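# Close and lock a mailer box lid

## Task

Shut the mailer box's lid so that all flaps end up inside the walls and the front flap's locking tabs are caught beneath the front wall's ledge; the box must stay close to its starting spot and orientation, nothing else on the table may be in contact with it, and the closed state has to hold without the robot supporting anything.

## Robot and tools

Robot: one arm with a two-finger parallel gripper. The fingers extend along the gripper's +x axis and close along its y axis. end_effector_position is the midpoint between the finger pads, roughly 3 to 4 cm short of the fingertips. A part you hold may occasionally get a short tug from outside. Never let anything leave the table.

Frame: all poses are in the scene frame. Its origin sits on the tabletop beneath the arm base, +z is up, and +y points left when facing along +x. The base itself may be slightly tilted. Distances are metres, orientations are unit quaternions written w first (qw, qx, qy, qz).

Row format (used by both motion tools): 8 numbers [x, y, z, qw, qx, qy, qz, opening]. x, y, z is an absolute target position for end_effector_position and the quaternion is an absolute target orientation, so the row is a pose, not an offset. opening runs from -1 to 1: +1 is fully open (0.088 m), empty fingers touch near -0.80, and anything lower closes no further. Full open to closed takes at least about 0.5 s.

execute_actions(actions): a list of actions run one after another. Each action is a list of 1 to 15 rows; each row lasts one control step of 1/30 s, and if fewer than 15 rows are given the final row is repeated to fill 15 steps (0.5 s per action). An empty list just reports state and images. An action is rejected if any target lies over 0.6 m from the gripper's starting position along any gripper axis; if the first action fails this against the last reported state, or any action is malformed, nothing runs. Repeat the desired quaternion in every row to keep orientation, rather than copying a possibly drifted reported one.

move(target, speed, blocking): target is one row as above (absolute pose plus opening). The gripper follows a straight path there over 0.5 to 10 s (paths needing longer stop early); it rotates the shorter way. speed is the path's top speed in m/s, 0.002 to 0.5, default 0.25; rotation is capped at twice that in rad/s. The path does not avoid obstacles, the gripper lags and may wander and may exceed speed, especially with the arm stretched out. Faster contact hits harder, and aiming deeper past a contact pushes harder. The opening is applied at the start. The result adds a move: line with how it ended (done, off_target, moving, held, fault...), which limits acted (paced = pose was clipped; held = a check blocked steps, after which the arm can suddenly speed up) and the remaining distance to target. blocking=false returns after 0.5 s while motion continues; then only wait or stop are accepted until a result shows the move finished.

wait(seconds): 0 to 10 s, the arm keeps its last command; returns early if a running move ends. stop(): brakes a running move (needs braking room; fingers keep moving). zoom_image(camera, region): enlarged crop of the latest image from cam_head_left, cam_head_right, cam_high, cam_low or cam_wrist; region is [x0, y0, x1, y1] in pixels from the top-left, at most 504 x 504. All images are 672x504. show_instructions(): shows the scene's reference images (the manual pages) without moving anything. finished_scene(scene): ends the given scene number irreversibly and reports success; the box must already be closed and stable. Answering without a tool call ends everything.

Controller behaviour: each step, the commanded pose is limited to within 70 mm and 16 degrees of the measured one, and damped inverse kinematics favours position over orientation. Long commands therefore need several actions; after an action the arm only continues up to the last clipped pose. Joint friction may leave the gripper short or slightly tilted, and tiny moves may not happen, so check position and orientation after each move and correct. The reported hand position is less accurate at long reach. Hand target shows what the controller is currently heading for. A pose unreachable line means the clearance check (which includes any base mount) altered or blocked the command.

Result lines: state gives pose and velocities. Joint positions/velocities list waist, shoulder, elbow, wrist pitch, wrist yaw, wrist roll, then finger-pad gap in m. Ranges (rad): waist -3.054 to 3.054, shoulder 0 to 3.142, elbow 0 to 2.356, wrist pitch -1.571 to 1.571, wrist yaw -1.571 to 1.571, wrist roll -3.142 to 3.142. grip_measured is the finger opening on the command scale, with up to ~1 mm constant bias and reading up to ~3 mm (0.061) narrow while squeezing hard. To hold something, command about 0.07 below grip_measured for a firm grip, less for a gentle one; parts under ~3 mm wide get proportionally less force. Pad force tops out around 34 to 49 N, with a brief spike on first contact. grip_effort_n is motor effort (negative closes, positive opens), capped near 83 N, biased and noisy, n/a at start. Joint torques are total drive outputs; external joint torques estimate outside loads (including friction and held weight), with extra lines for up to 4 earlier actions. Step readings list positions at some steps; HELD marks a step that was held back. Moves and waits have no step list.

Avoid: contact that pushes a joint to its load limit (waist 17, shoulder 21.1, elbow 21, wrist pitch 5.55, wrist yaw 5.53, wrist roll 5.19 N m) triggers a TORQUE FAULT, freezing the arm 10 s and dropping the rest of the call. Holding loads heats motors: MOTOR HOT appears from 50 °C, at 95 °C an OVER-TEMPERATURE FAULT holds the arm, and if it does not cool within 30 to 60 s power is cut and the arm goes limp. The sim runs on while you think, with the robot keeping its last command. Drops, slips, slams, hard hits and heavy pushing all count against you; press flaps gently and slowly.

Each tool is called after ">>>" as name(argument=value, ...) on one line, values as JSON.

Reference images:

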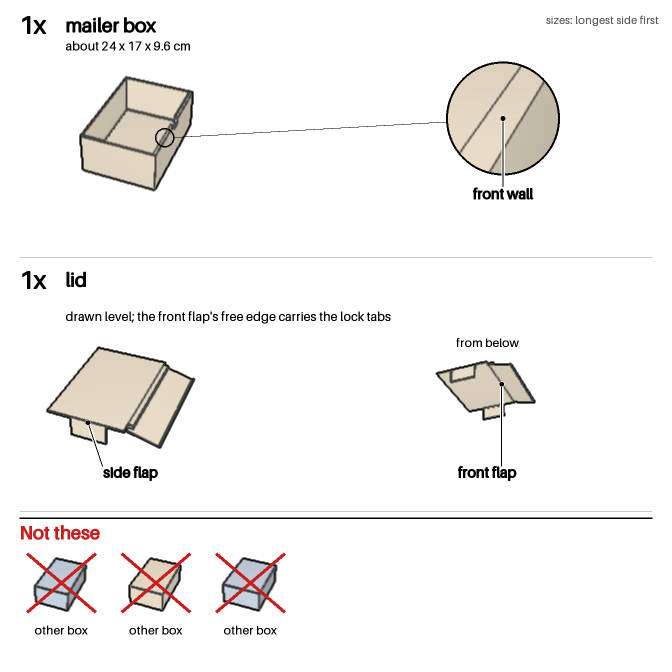

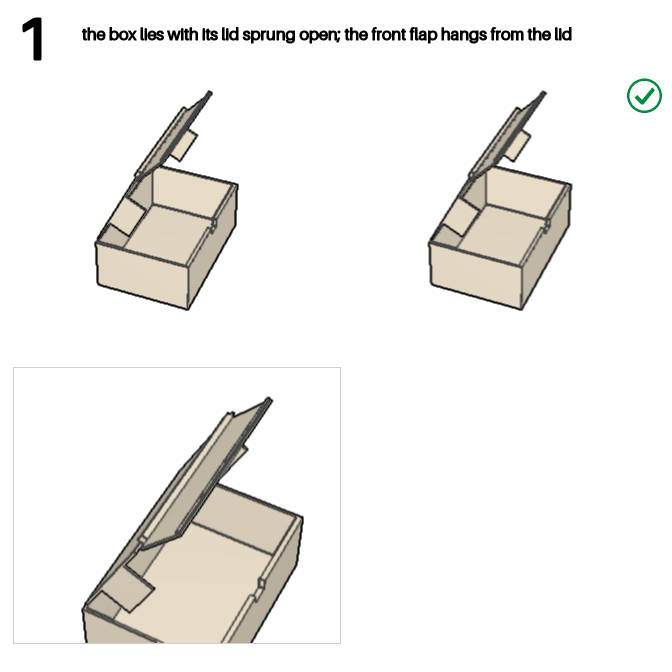

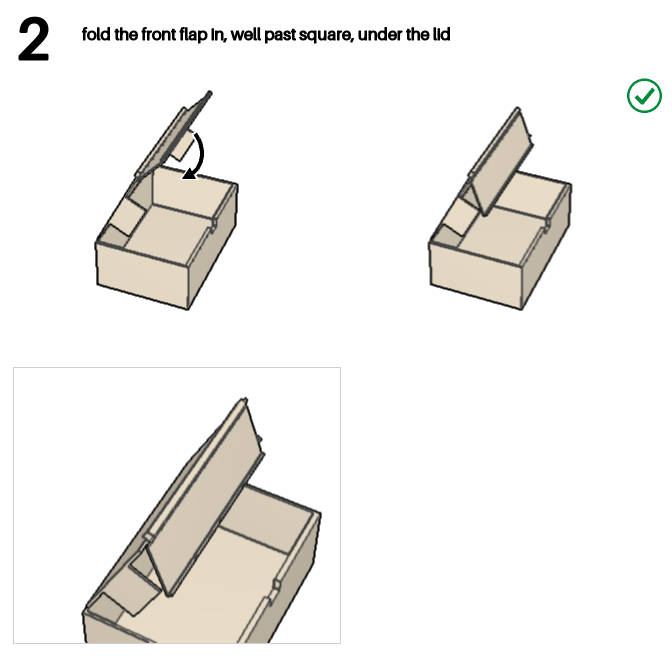

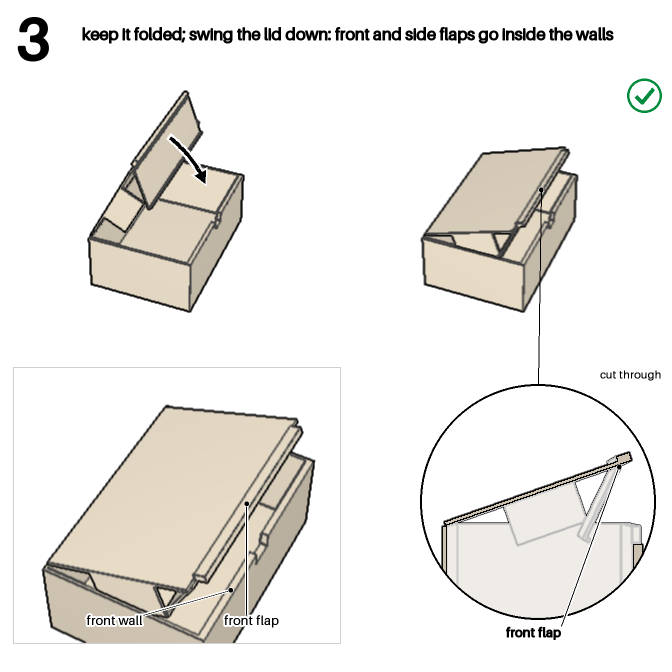

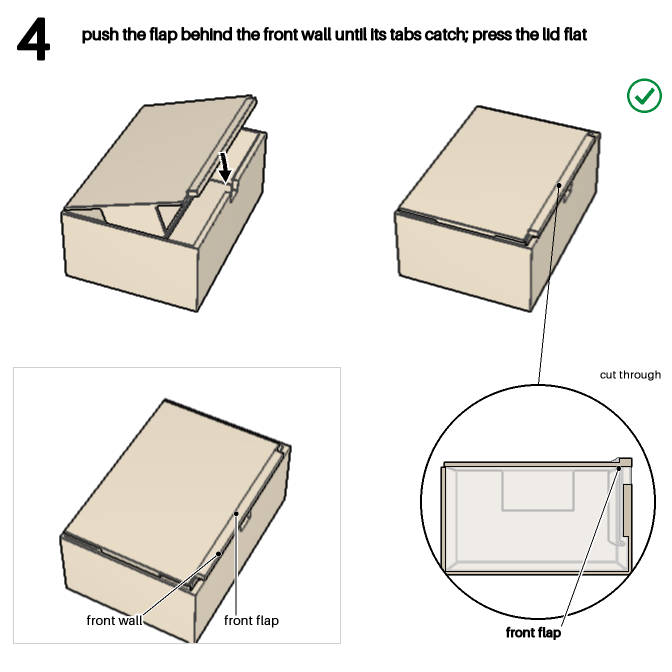

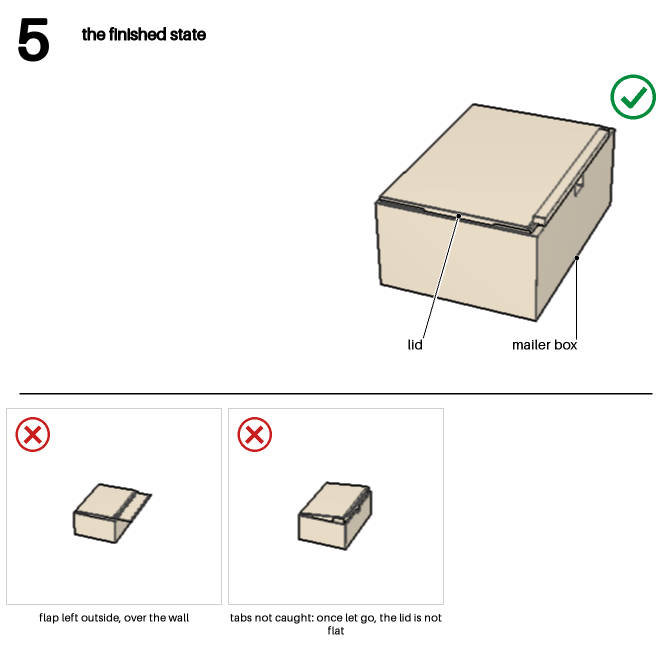

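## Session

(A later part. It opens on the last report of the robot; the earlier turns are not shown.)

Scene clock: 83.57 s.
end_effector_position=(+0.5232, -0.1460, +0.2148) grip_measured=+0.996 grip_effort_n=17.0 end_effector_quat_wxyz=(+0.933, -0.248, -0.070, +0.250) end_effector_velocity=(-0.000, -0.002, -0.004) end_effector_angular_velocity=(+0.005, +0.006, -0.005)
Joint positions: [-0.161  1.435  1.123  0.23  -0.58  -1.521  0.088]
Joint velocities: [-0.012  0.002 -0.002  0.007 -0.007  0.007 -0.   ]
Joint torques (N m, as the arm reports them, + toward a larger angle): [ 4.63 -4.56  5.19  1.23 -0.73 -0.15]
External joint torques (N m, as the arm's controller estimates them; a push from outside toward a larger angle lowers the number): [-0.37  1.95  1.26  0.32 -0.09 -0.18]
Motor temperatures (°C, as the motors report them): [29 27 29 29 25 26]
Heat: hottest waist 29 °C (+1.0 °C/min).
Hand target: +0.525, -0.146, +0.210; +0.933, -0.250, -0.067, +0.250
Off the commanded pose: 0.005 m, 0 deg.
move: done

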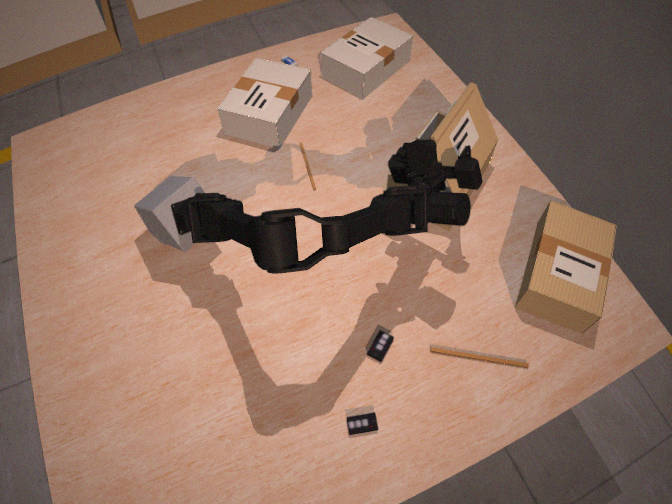

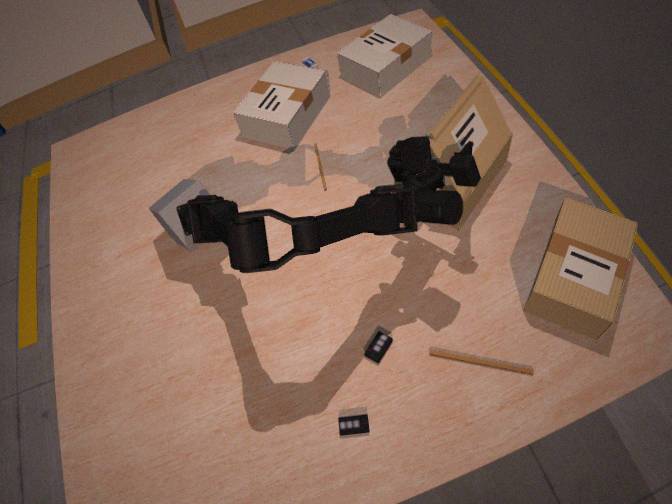

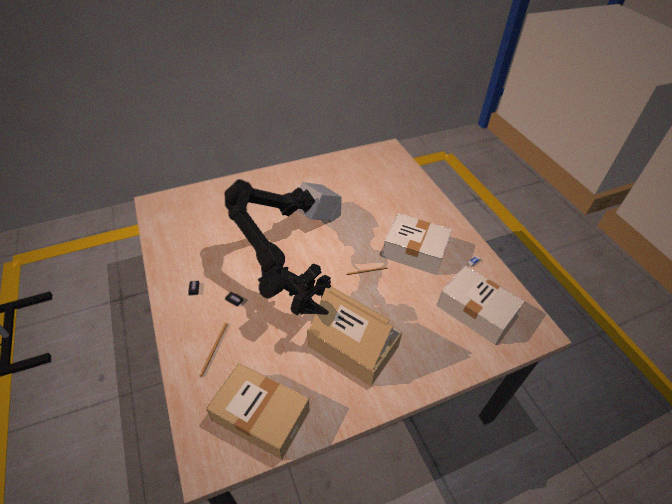

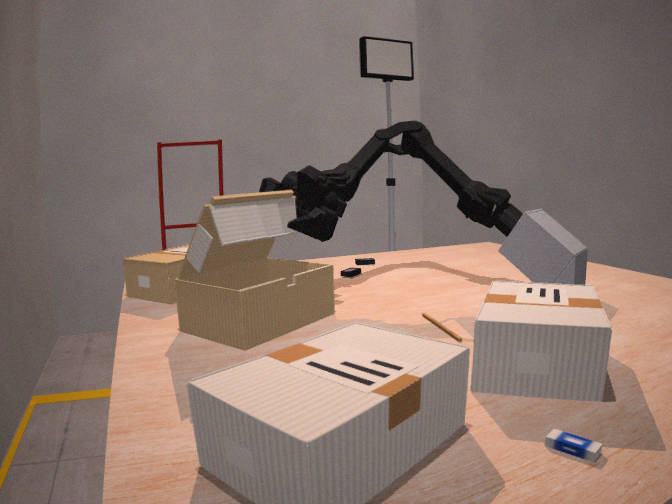

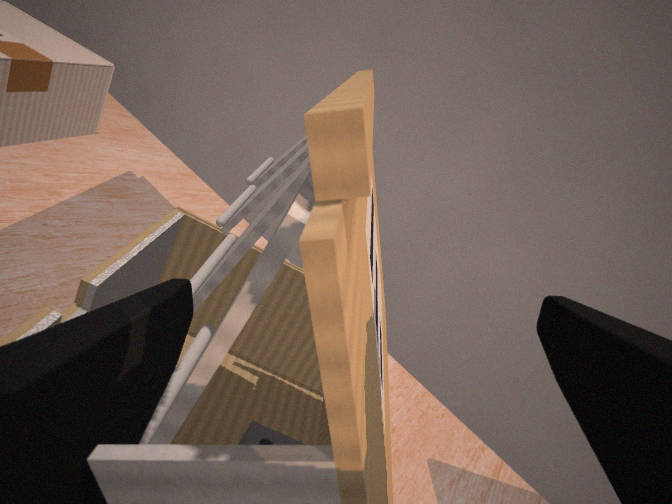

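>>> move(target=[0.516,-0.134,0.222,0.933,-0.25,-0.067,0.25,-0.15], speed=0.03)

>>> move(target=[0.5,-0.104,0.185,0.892,-0.37,-0.099,0.239,-0.2], speed=0.06)

>>> move(target=[0.491,-0.088,0.15,0.837,-0.483,-0.129,0.224,-0.2], speed=0.06)

Scene clock: 91.93 s.
end_effector_position=(+0.5180, -0.1345, +0.2184) grip_measured=-0.124 grip_effort_n=-83.5 end_effector_quat_wxyz=(+0.933, -0.249, -0.065, +0.251) end_effector_velocity=(-0.002, +0.001, +0.000) end_effector_angular_velocity=(-0.009, -0.002, -0.004)
Joint positions: [-0.127  1.416  1.079  0.251 -0.54  -1.521  0.033]
Joint velocities: [ 0.002 -0.007 -0.012  0.007  0.007 -0.007 -0.   ]
Joint torques (N m, as the arm reports them, + toward a larger angle): [ 5.83 -6.49  3.71  0.97 -0.49  0.06]
External joint torques (N m, as the arm's controller estimates them; a push from outside toward a larger angle lowers the number): [ 0.88 -0.23 -0.27  0.02  0.14  0.02]
Motor temperatures (°C, as the motors report them): [30 28 29 29 25 26]
Heat: hottest waist 30 °C (+2.0 °C/min).
Hand target: +0.516, -0.134, +0.222; +0.933, -0.250, -0.067, +0.250
Off the commanded pose: 0.004 m, 0 deg.
move: done

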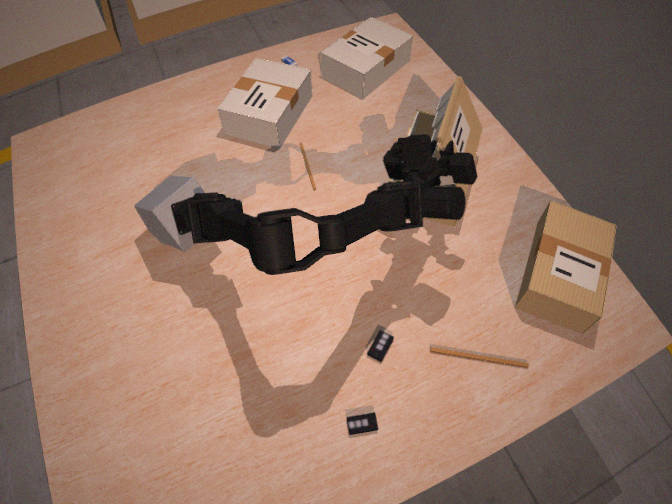

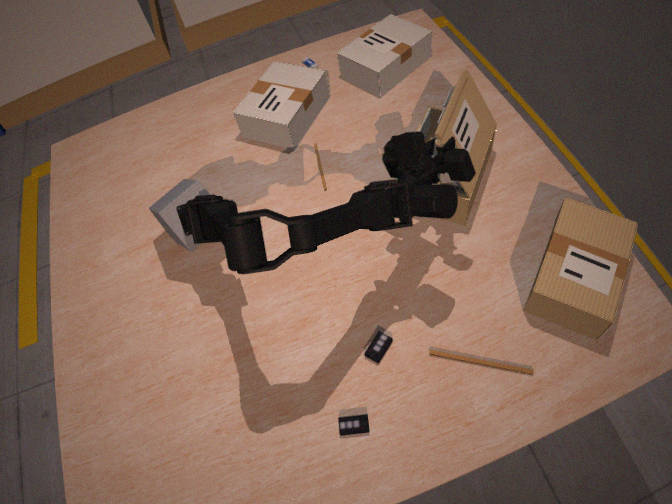

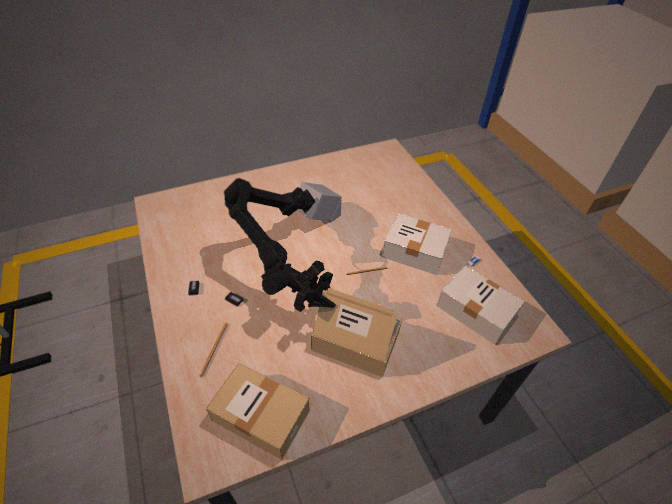

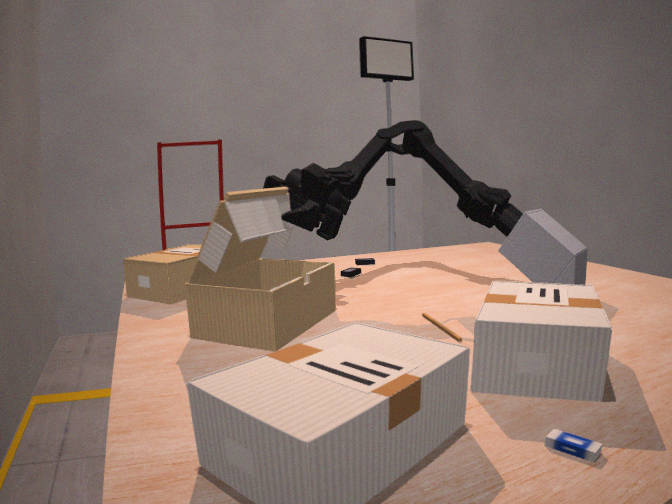

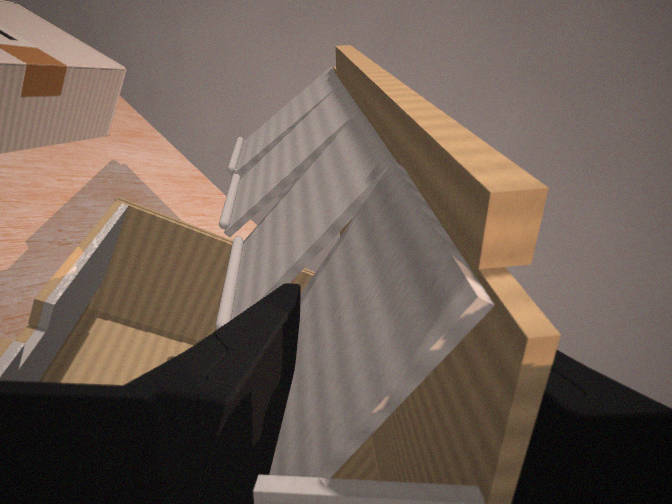

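Scene clock: 94.43 s.
end_effector_position=(+0.5020, -0.1108, +0.1943) grip_measured=-0.124 grip_effort_n=-83.5 end_effector_quat_wxyz=(+0.894, -0.371, -0.107, +0.229) end_effector_velocity=(-0.002, +0.002, +0.001) end_effector_angular_velocity=(-0.028, -0.044, -0.002)
Joint positions: [-0.15   1.441  0.928  0.456 -0.574 -1.779  0.033]
Joint velocities: [-0.002  0.002 -0.017  0.037 -0.022 -0.037 -0.   ]
Joint torques (N m, as the arm reports them, + toward a larger angle): [ 4.78 -3.8   2.94  0.83 -0.43 -0.19]
External joint torques (N m, as the arm's controller estimates them; a push from outside toward a larger angle lowers the number): [-0.16  2.16 -0.48 -0.1   0.2  -0.24]
Motor temperatures (°C, as the motors report them): [30 28 29 29 25 26]
Heat: hottest waist 30 °C (+2.0 °C/min).
Hand target: +0.500, -0.104, +0.185; +0.892, -0.370, -0.099, +0.239
Off the commanded pose: 0.012 m, 1 deg.
move: off_target

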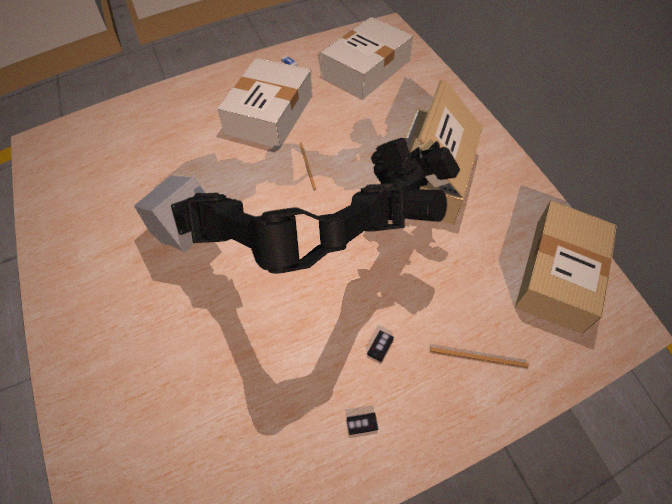

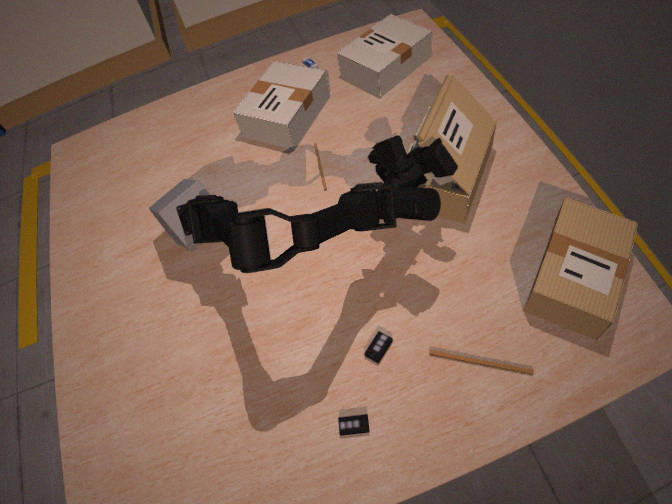

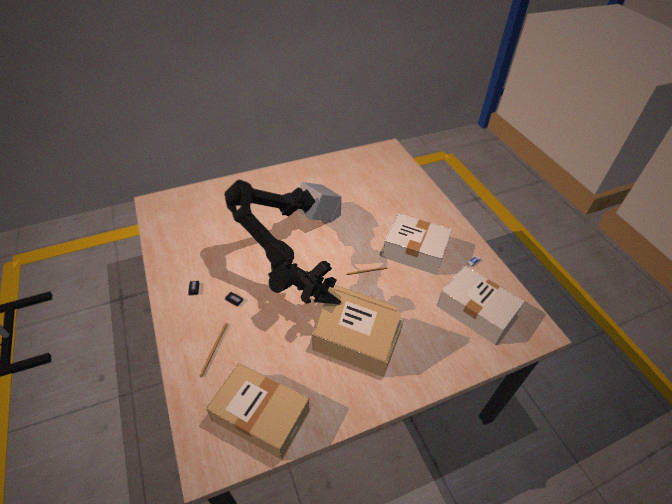

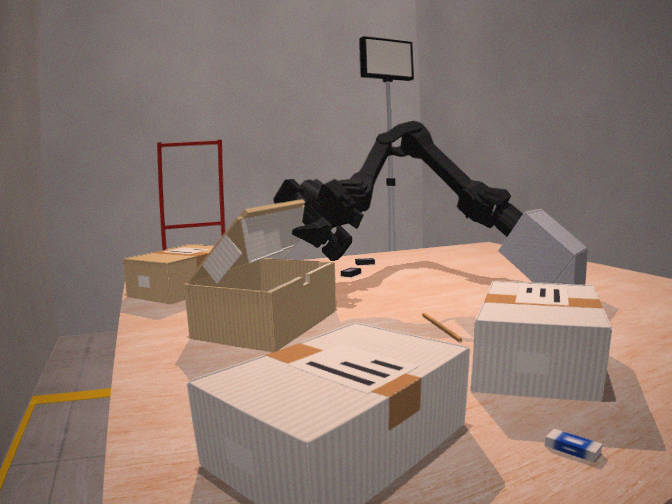

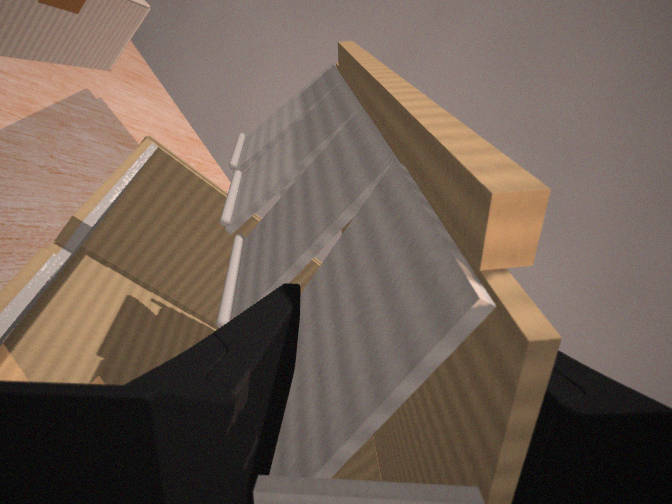

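Scene clock: 96.87 s.
end_effector_position=(+0.4937, -0.0935, +0.1633) grip_measured=-0.124 grip_effort_n=-83.5 end_effector_quat_wxyz=(+0.837, -0.484, -0.144, +0.212) end_effector_velocity=(-0.000, -0.001, +0.001) end_effector_angular_velocity=(-0.032, -0.027, -0.004)
Joint positions: [-0.198  1.523  0.857  0.612 -0.637 -2.046  0.033]
Joint velocities: [-0.002 -0.002 -0.002  0.007 -0.007 -0.037 -0.   ]
Joint torques (N m, as the arm reports them, + toward a larger angle): [ 4.34 -3.47  2.    0.66 -0.05 -0.13]
External joint torques (N m, as the arm's controller estimates them; a push from outside toward a larger angle lowers the number): [-0.71  2.68 -0.98 -0.3   0.58 -0.18]
Motor temperatures (°C, as the motors report them): [30 28 29 29 25 26]
Heat: hottest waist 30 °C (+1.0 °C/min).
Hand target: +0.491, -0.088, +0.150; +0.837, -0.483, -0.129, +0.224
Off the commanded pose: 0.015 m, 2 deg.
move: off_target

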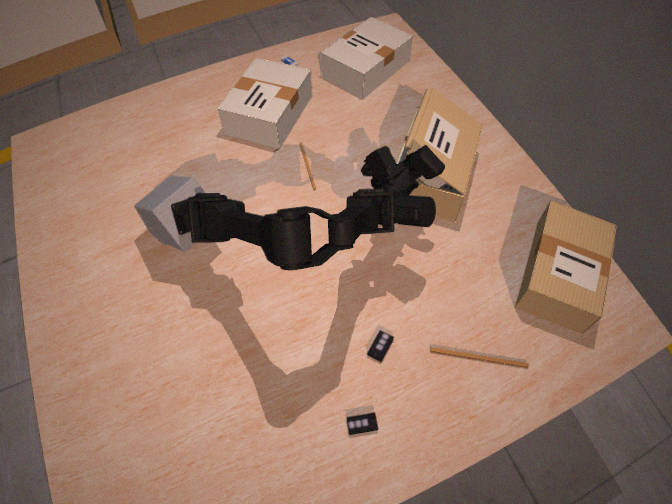

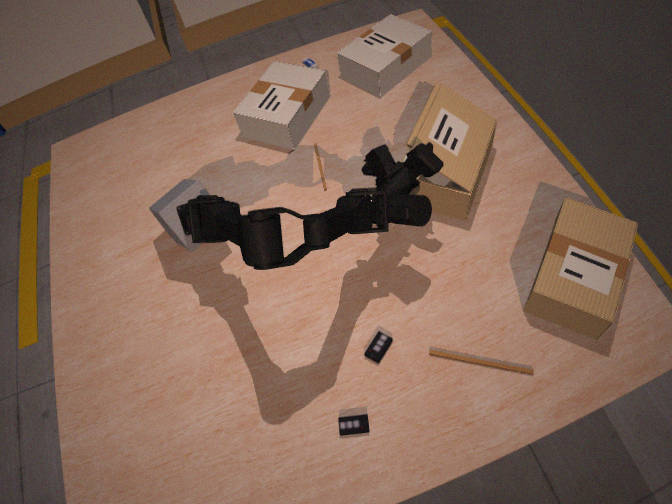

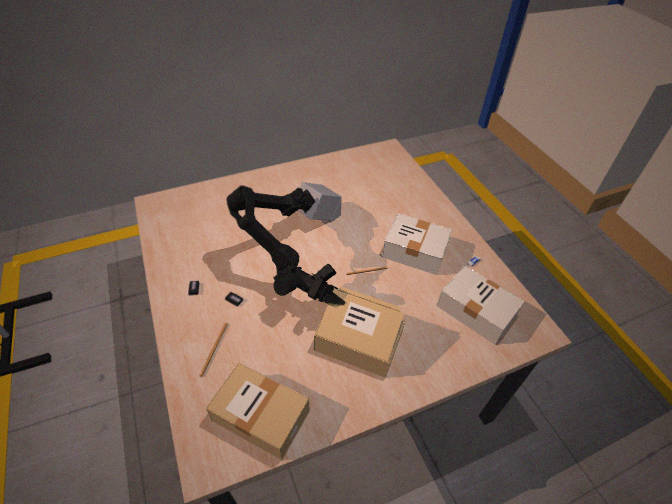

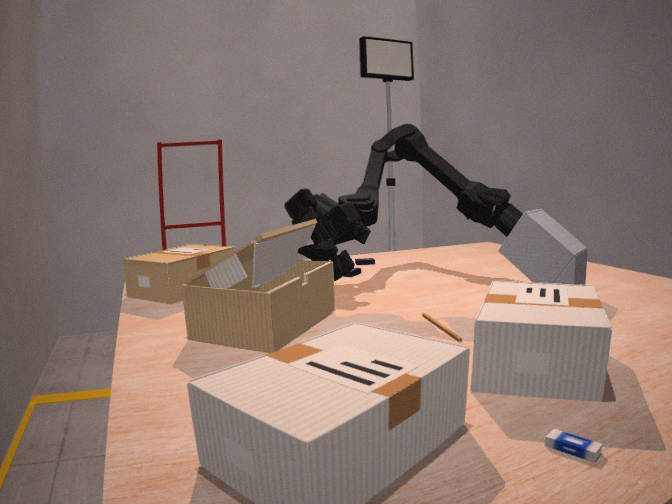

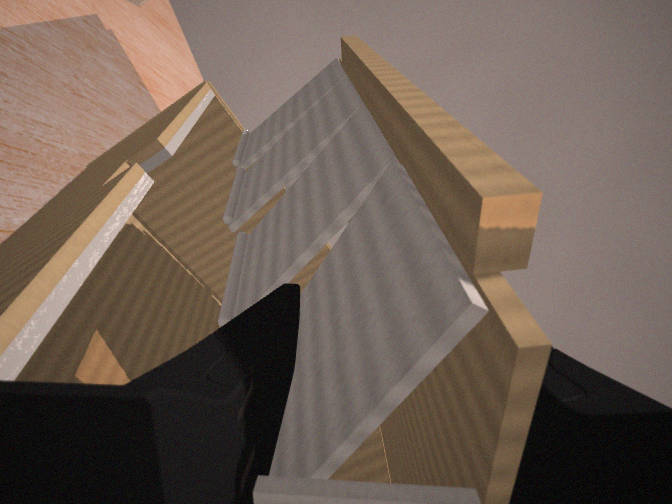

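>>> move(target=[0.493,-0.093,0.163,0.837,-0.483,-0.129,0.224,0.08])

>>> move(target=[0.489,-0.086,0.165,0.921,-0.29,-0.078,0.247,0.08], speed=0.12)

Scene clock: 104.60 s.
end_effector_position=(+0.4923, -0.0901, +0.1614) grip_measured=+0.077 grip_effort_n=15.6 end_effector_quat_wxyz=(+0.837, -0.480, -0.131, +0.226) end_effector_velocity=(-0.001, +0.000, +0.000) end_effector_angular_velocity=(-0.018, +0.001, +0.006)
Joint positions: [-0.188  1.513  0.859  0.565 -0.607 -2.048  0.043]
Joint velocities: [ 0.002 -0.007  0.002 -0.022  0.007 -0.022  0.   ]
Joint torques (N m, as the arm reports them, + toward a larger angle): [ 5.29 -5.95  3.92  0.62 -0.47 -0.05]
External joint torques (N m, as the arm's controller estimates them; a push from outside toward a larger angle lowers the number): [ 0.25  0.    1.02 -0.28  0.17 -0.1 ]
Motor temperatures (°C, as the motors report them): [30 28 29 28 25 26]
Heat: hottest waist 30 °C (+1.0 °C/min).
Hand target: +0.493, -0.093, +0.163; +0.837, -0.483, -0.129, +0.224
Off the commanded pose: 0.003 m, 1 deg.
move: done

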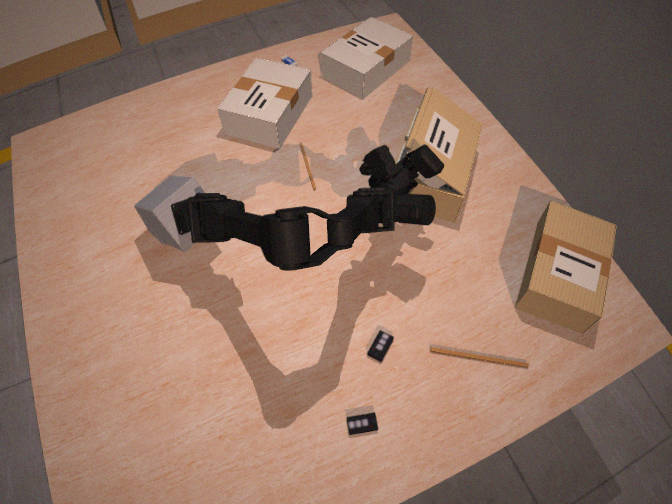

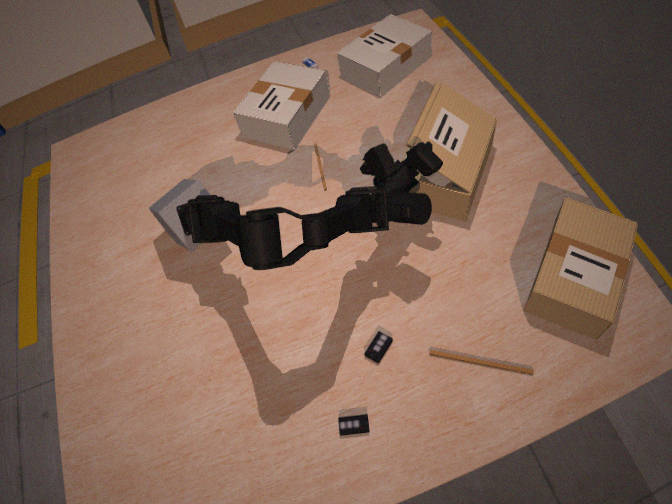

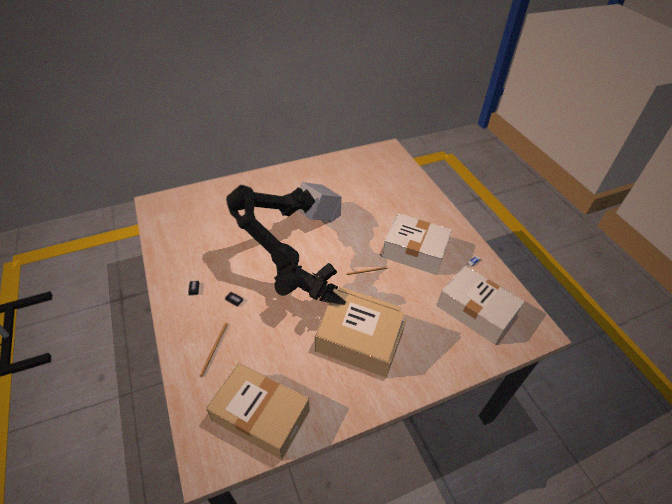

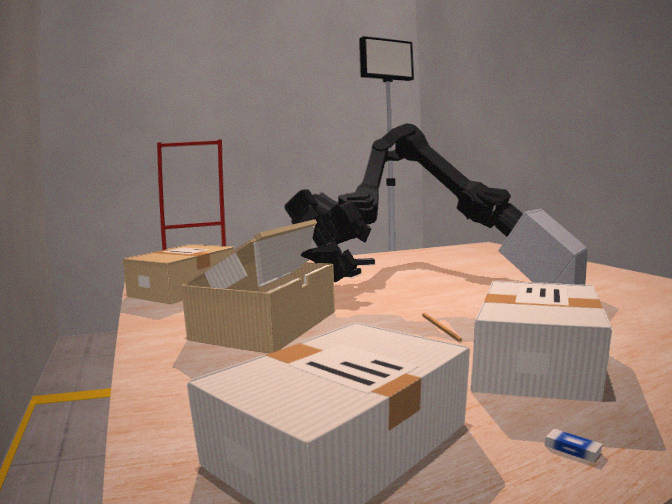

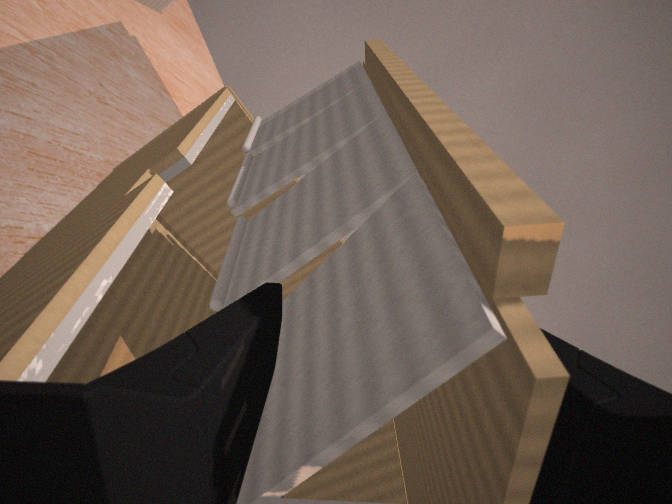

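Scene clock: 106.80 s.
end_effector_position=(+0.4905, -0.0857, +0.1661) grip_measured=+0.078 grip_effort_n=12.8 end_effector_quat_wxyz=(+0.920, -0.293, -0.083, +0.247) end_effector_velocity=(-0.003, +0.003, -0.002) end_effector_angular_velocity=(+0.014, +0.015, +0.018)
Joint positions: [-0.17   1.505  0.842  0.579 -0.593 -1.622  0.043]
Joint velocities: [-0.002 -0.002 -0.002 -0.022 -0.007  0.007 -0.   ]
Joint torques (N m, as the arm reports them, + toward a larger angle): [ 5.13 -5.43  2.64  1.07 -0.38  0.32]
External joint torques (N m, as the arm's controller estimates them; a push from outside toward a larger angle lowers the number): [ 0.11  0.47 -0.3   0.15  0.25  0.28]
Motor temperatures (°C, as the motors report them): [30 29 29 28 25 26]
Heat: hottest waist 30 °C (+1.0 °C/min).
Hand target: +0.489, -0.086, +0.165; +0.921, -0.290, -0.078, +0.247
Off the commanded pose: 0.002 m, 1 deg.
move: done

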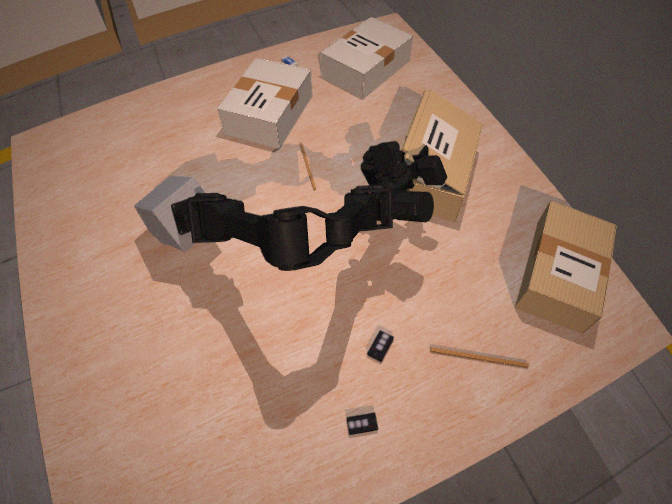

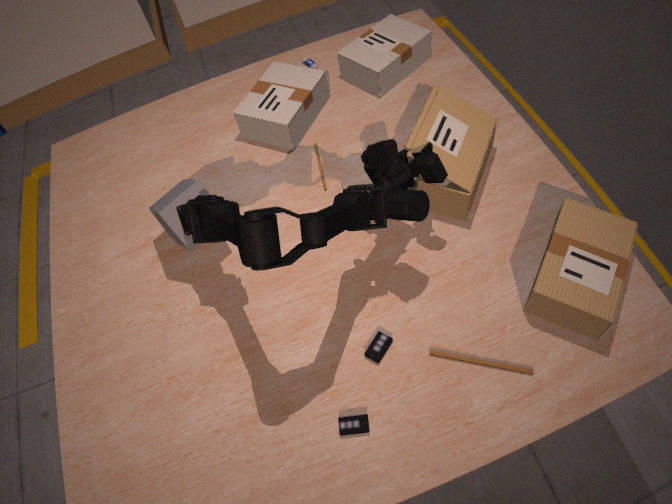

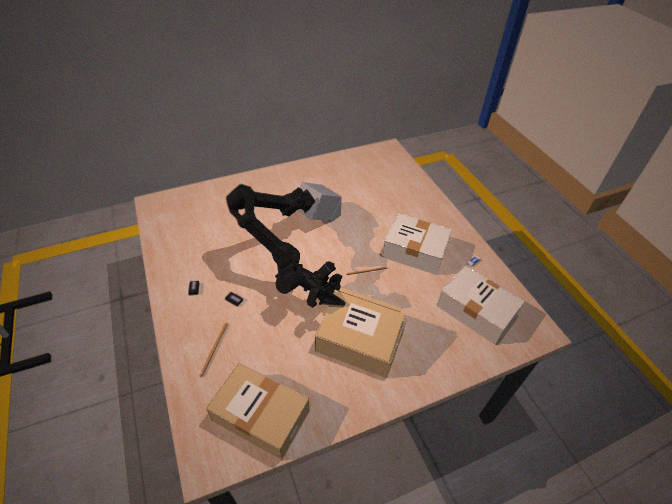

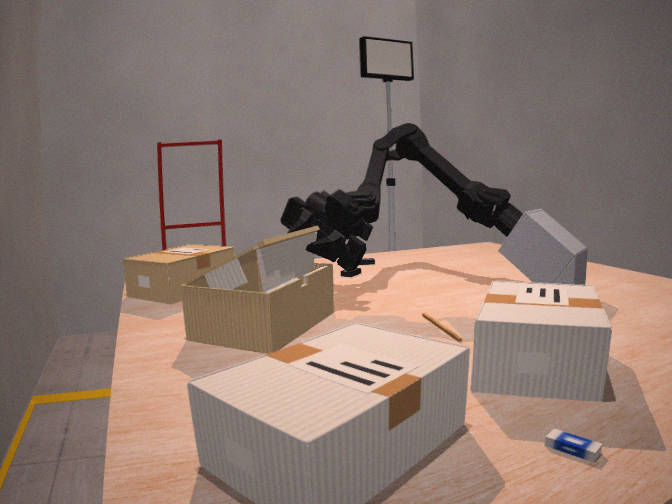

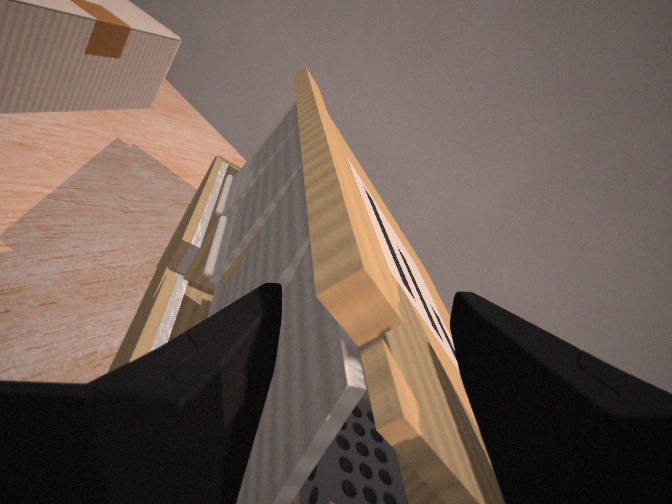

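Good. Lower further with a little roll.

>>> move(target=[0.484,-0.076,0.138,0.908,-0.33,-0.089,0.243,0.08], speed=0.03)

Scene clock: 110.47 s.
end_effector_position=(+0.4873, -0.0785, +0.1586) grip_measured=+0.078 grip_effort_n=12.8 end_effector_quat_wxyz=(+0.908, -0.329, -0.114, +0.234) end_effector_velocity=(-0.003, +0.003, +0.001) end_effector_angular_velocity=(-0.011, -0.024, +0.011)
Joint positions: [-0.189  1.553  0.811  0.691 -0.649 -1.694  0.043]
Joint velocities: [-0.002  0.002 -0.007  0.007 -0.022 -0.022 -0.   ]
Joint torques (N m, as the arm reports them, + toward a larger angle): [ 2.84 -2.55  1.71  0.87  0.09 -0.26]
External joint torques (N m, as the arm's controller estimates them; a push from outside toward a larger angle lowers the number): [-2.3   3.37 -0.92 -0.06  0.72 -0.3 ]
Motor temperatures (°C, as the motors report them): [30 29 29 28 25 26]
Heat: hottest waist 30 °C (+1.0 °C/min).
Hand target: +0.483, -0.076, +0.138; +0.908, -0.330, -0.089, +0.243
Off the commanded pose: 0.021 m, 3 deg.
move: off_target

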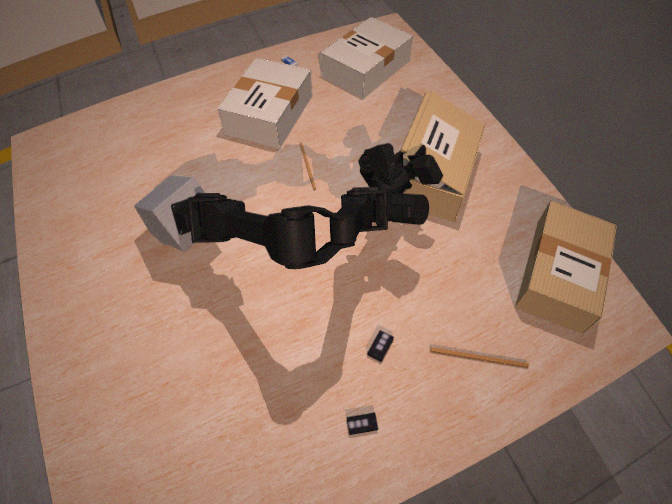

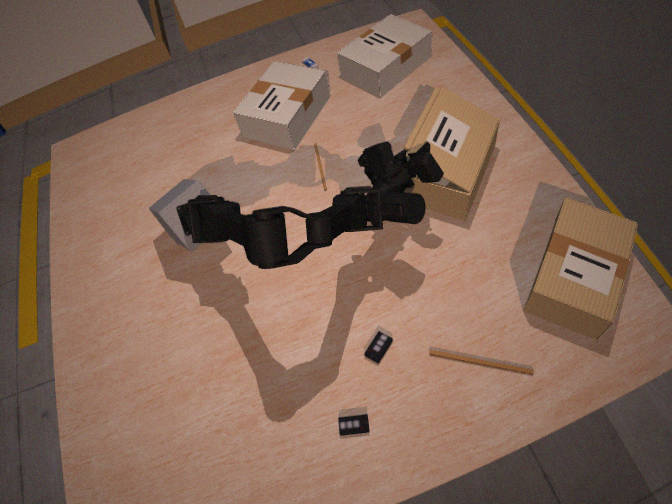

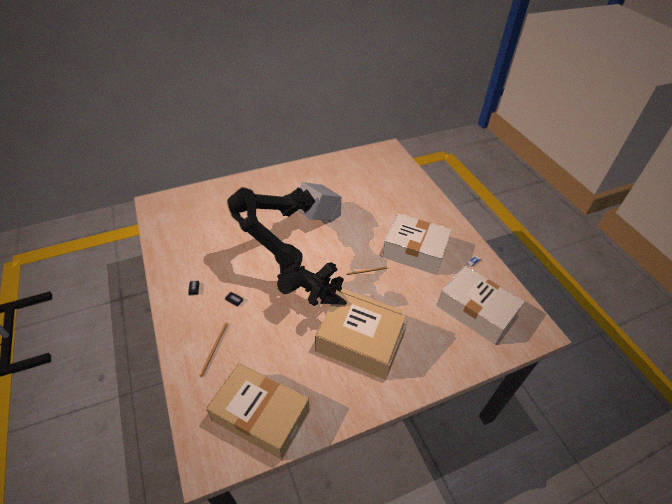

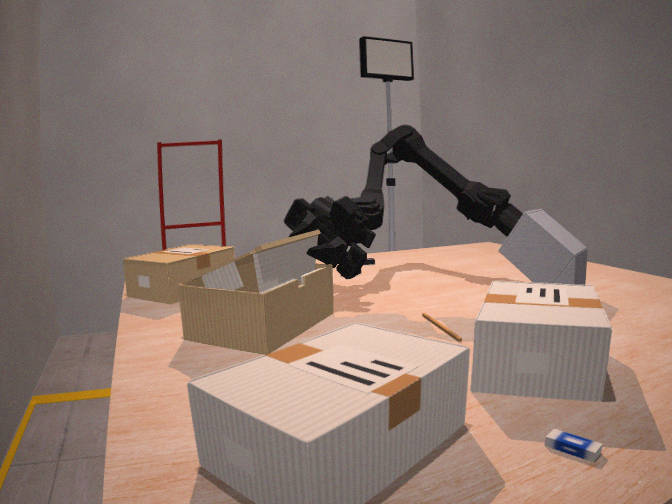

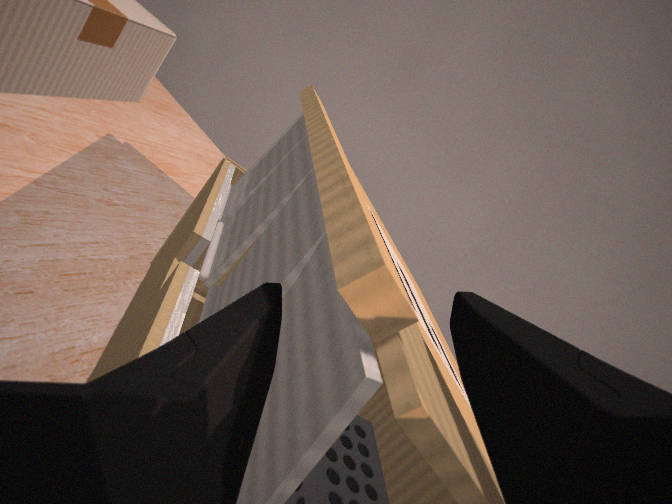

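>>> zoom_image(camera="cam_low", region=[170,190,390,355])

>>> zoom_image(camera="cam_head_right", region=[340,80,520,230])

Region (170, 190, 390, 355) of cam_low's 672x504 image, scaled by 2.291, with more detail than that image has; it fills the top 378 rows of this view, and the rest is white.

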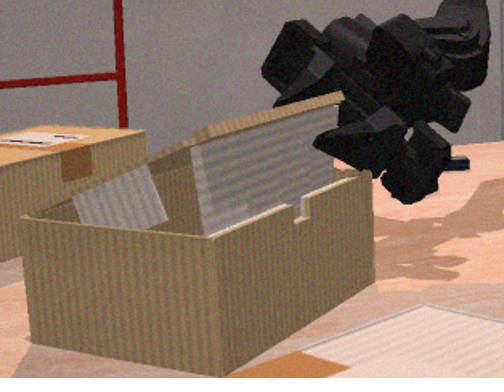

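Region (340, 80, 520, 230) of cam_head_right's 672x504 image, scaled by 2.800, with more detail than that image has.

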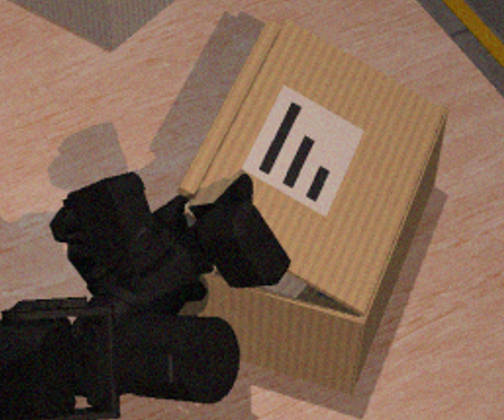

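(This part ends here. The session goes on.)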